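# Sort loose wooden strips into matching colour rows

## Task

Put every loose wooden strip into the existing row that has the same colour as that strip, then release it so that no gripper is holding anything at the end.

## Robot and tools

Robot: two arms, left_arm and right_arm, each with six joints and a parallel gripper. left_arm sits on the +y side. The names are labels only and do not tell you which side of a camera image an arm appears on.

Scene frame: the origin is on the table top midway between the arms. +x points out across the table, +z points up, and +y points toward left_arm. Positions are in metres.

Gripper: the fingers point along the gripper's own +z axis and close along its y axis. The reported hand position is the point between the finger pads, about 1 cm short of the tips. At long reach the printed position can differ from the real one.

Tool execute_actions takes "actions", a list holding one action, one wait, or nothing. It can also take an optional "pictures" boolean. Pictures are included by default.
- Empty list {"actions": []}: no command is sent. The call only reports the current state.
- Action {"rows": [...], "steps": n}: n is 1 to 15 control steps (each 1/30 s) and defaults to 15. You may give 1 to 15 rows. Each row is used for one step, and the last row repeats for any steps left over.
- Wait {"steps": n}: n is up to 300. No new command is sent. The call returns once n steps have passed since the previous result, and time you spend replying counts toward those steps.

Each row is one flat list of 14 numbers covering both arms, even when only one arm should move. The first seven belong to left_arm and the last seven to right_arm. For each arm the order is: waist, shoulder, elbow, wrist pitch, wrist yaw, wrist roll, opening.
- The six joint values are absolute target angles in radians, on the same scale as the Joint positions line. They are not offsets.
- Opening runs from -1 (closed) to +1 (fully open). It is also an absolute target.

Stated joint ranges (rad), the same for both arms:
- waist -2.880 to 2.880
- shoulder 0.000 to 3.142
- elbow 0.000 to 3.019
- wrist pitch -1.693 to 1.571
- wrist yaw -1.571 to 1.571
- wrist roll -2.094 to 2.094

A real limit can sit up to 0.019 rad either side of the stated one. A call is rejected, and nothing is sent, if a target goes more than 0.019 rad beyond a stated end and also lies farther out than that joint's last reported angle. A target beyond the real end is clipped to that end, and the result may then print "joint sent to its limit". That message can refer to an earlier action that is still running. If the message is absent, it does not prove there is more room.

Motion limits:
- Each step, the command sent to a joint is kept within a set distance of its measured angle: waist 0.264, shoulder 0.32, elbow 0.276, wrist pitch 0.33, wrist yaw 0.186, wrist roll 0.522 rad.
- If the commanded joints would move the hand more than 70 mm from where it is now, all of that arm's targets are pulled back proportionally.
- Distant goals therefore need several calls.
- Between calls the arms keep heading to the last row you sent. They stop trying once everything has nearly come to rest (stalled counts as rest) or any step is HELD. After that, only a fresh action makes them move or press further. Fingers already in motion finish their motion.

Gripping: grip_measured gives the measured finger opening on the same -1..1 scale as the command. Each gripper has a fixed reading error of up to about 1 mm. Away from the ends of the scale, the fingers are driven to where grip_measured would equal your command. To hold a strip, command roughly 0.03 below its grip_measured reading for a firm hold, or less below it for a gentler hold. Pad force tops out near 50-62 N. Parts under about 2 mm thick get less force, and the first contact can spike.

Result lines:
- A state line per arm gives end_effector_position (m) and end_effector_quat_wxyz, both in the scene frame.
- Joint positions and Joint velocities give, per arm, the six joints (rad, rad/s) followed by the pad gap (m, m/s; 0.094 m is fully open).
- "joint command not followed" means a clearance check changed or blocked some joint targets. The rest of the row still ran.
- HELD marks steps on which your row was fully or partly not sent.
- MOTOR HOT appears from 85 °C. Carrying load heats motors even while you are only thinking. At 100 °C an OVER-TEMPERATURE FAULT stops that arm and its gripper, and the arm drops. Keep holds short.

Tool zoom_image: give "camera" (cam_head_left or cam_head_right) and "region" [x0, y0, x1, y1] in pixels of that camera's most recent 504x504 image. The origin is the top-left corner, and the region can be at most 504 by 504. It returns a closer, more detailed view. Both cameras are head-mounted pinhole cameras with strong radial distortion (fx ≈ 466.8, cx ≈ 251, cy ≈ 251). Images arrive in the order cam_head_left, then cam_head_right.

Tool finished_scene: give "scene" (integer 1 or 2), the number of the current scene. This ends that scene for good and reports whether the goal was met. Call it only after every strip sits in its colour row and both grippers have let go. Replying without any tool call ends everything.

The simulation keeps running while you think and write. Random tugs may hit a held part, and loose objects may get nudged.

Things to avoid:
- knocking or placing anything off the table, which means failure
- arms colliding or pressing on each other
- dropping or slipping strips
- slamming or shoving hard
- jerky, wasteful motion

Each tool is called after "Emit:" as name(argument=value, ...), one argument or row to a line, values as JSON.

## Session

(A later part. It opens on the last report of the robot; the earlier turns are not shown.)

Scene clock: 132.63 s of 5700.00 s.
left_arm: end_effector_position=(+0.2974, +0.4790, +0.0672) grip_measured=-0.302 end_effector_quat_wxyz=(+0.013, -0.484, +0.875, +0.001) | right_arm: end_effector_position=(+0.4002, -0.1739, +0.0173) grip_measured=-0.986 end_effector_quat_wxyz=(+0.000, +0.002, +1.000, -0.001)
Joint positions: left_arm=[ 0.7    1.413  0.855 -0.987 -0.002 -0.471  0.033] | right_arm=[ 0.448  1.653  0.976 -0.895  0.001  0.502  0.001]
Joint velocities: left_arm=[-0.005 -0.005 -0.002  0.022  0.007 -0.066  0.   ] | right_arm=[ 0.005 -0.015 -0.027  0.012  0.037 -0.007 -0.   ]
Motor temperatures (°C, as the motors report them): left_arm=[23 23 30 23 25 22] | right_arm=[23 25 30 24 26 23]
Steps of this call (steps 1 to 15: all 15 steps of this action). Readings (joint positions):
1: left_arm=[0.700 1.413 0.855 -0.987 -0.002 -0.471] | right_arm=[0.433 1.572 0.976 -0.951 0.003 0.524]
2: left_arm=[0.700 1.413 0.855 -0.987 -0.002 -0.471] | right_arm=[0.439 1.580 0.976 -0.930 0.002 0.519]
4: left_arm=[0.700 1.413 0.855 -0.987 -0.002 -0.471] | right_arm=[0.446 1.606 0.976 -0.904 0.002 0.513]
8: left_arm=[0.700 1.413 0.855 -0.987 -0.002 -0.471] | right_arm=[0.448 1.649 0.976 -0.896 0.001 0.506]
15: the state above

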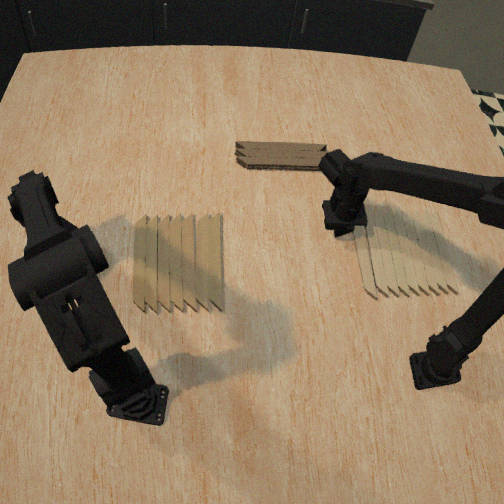

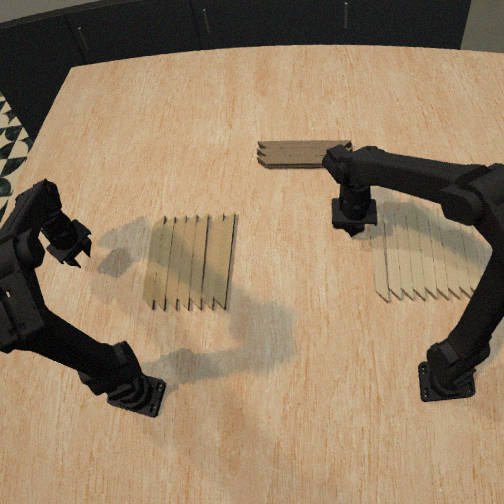

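Emit:
execute_actions(
  actions=[
    {"rows":[[0.7,1.42,0.88,-1,0,-0.48,-0.3,0.455,1.65,0.985,-0.885,0,0.49,1]]},
  ],
  pictures=false,
)

Emit:
execute_actions(
  actions=[
    {"rows":[[0.7,1.42,0.88,-1,0,-0.48,-0.3,0.48,1.5,1.1,-1,0,0.49,0.3]]},
  ],
)

Emit:
zoom_image(
  camera="cam_head_left",
  region=[280,170,480,320],
)

Scene clock: 136.80 s of 5700.00 s.
left_arm: end_effector_position=(+0.2974, +0.4790, +0.0672) grip_measured=-0.302 end_effector_quat_wxyz=(+0.013, -0.484, +0.875, +0.001) | right_arm: end_effector_position=(+0.4003, -0.1737, +0.0173) grip_measured=+1.000 end_effector_quat_wxyz=(+0.000, +0.002, +1.000, -0.000)
Joint positions: left_arm=[ 0.7    1.413  0.855 -0.987 -0.002 -0.471  0.033] | right_arm=[ 0.448  1.653  0.976 -0.894  0.001  0.501  0.094]
Joint velocities: left_arm=[ 0.005 -0.005 -0.012 -0.002 -0.022 -0.007 -0.   ] | right_arm=[-0.024 -0.015  0.002 -0.017  0.037 -0.007  0.   ]
Motor temperatures (°C, as the motors report them): left_arm=[23 23 30 23 25 22] | right_arm=[23 25 30 24 26 23]
Steps of this call (steps 1 to 15: the robot went on to your last target; steps 16 to 90: nothing new was sent; then 0.67 s passed at rest; steps 91 to 105: all 15 steps of this action). Readings (joint positions):
91: left_arm=[0.700 1.413 0.855 -0.987 -0.002 -0.471] | right_arm=[0.448 1.653 0.976 -0.895 0.001 0.502]
92: left_arm=[0.700 1.413 0.855 -0.987 -0.002 -0.471] | right_arm=[0.448 1.653 0.976 -0.895 0.001 0.502]
94: left_arm=[0.700 1.413 0.855 -0.987 -0.002 -0.471] | right_arm=[0.448 1.653 0.976 -0.895 0.001 0.502]
98: left_arm=[0.700 1.413 0.855 -0.987 -0.002 -0.471] | right_arm=[0.448 1.653 0.976 -0.894 0.001 0.501]
105: the state above

Scene clock: 137.30 s of 5700.00 s.
left_arm: end_effector_position=(+0.2974, +0.4790, +0.0672) grip_measured=-0.302 end_effector_quat_wxyz=(+0.013, -0.484, +0.875, +0.001) | right_arm: end_effector_position=(+0.4225, -0.1507, +0.1195) grip_measured=+0.303 end_effector_quat_wxyz=(+0.075, -0.009, +0.996, +0.042)
Joint positions: left_arm=[ 0.7    1.413  0.855 -0.987 -0.002 -0.471  0.033] | right_arm=[ 0.47   1.483  1.074 -0.99   0.001  0.501  0.061]
Joint velocities: left_arm=[-0.015 -0.015  0.017 -0.002 -0.037  0.022 -0.   ] | right_arm=[ 0.005  0.063 -0.002 -0.066  0.022 -0.007 -0.   ]
Motor temperatures (°C, as the motors report them): left_arm=[23 23 30 23 25 22] | right_arm=[23 25 30 24 26 23]
Steps of this call (steps 1 to 15: all 15 steps of this action). Readings (joint positions):
1: left_arm=[0.700 1.413 0.855 -0.987 -0.002 -0.471] | right_arm=[0.449 1.649 0.980 -0.906 0.001 0.501]
2: left_arm=[0.700 1.413 0.855 -0.987 -0.002 -0.471] | right_arm=[0.450 1.641 0.984 -0.927 0.001 0.501]
4: left_arm=[0.700 1.413 0.855 -0.987 -0.002 -0.471] | right_arm=[0.453 1.609 0.993 -0.958 0.001 0.501]
8: left_arm=[0.700 1.413 0.855 -0.987 -0.002 -0.471] | right_arm=[0.464 1.530 1.037 -0.988 0.001 0.501]
15: the state above

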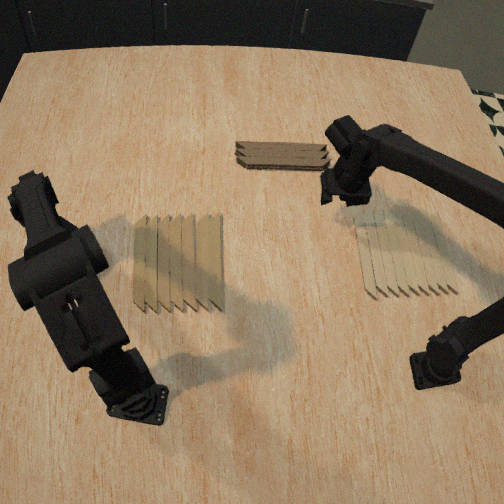

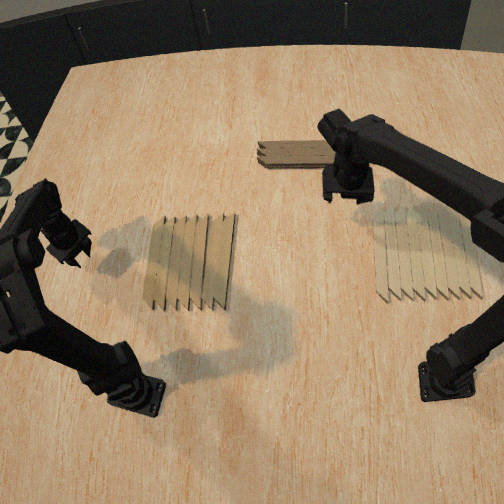

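Region (280, 170, 480, 320) of cam_head_left's 504x504 image, scaled by 2.520, with more detail than that image has; it fills the top 378 rows of this view, and the rest is white.

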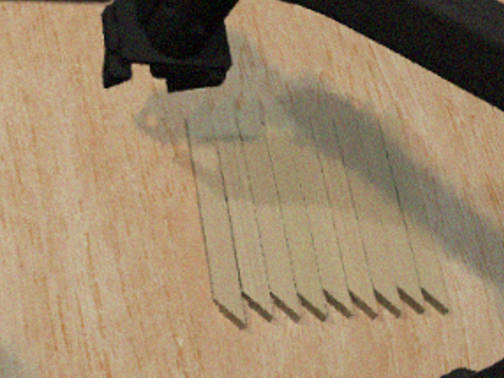

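Emit:
finished_scene(
  scene=1,
)

The scene is finished: the task was done.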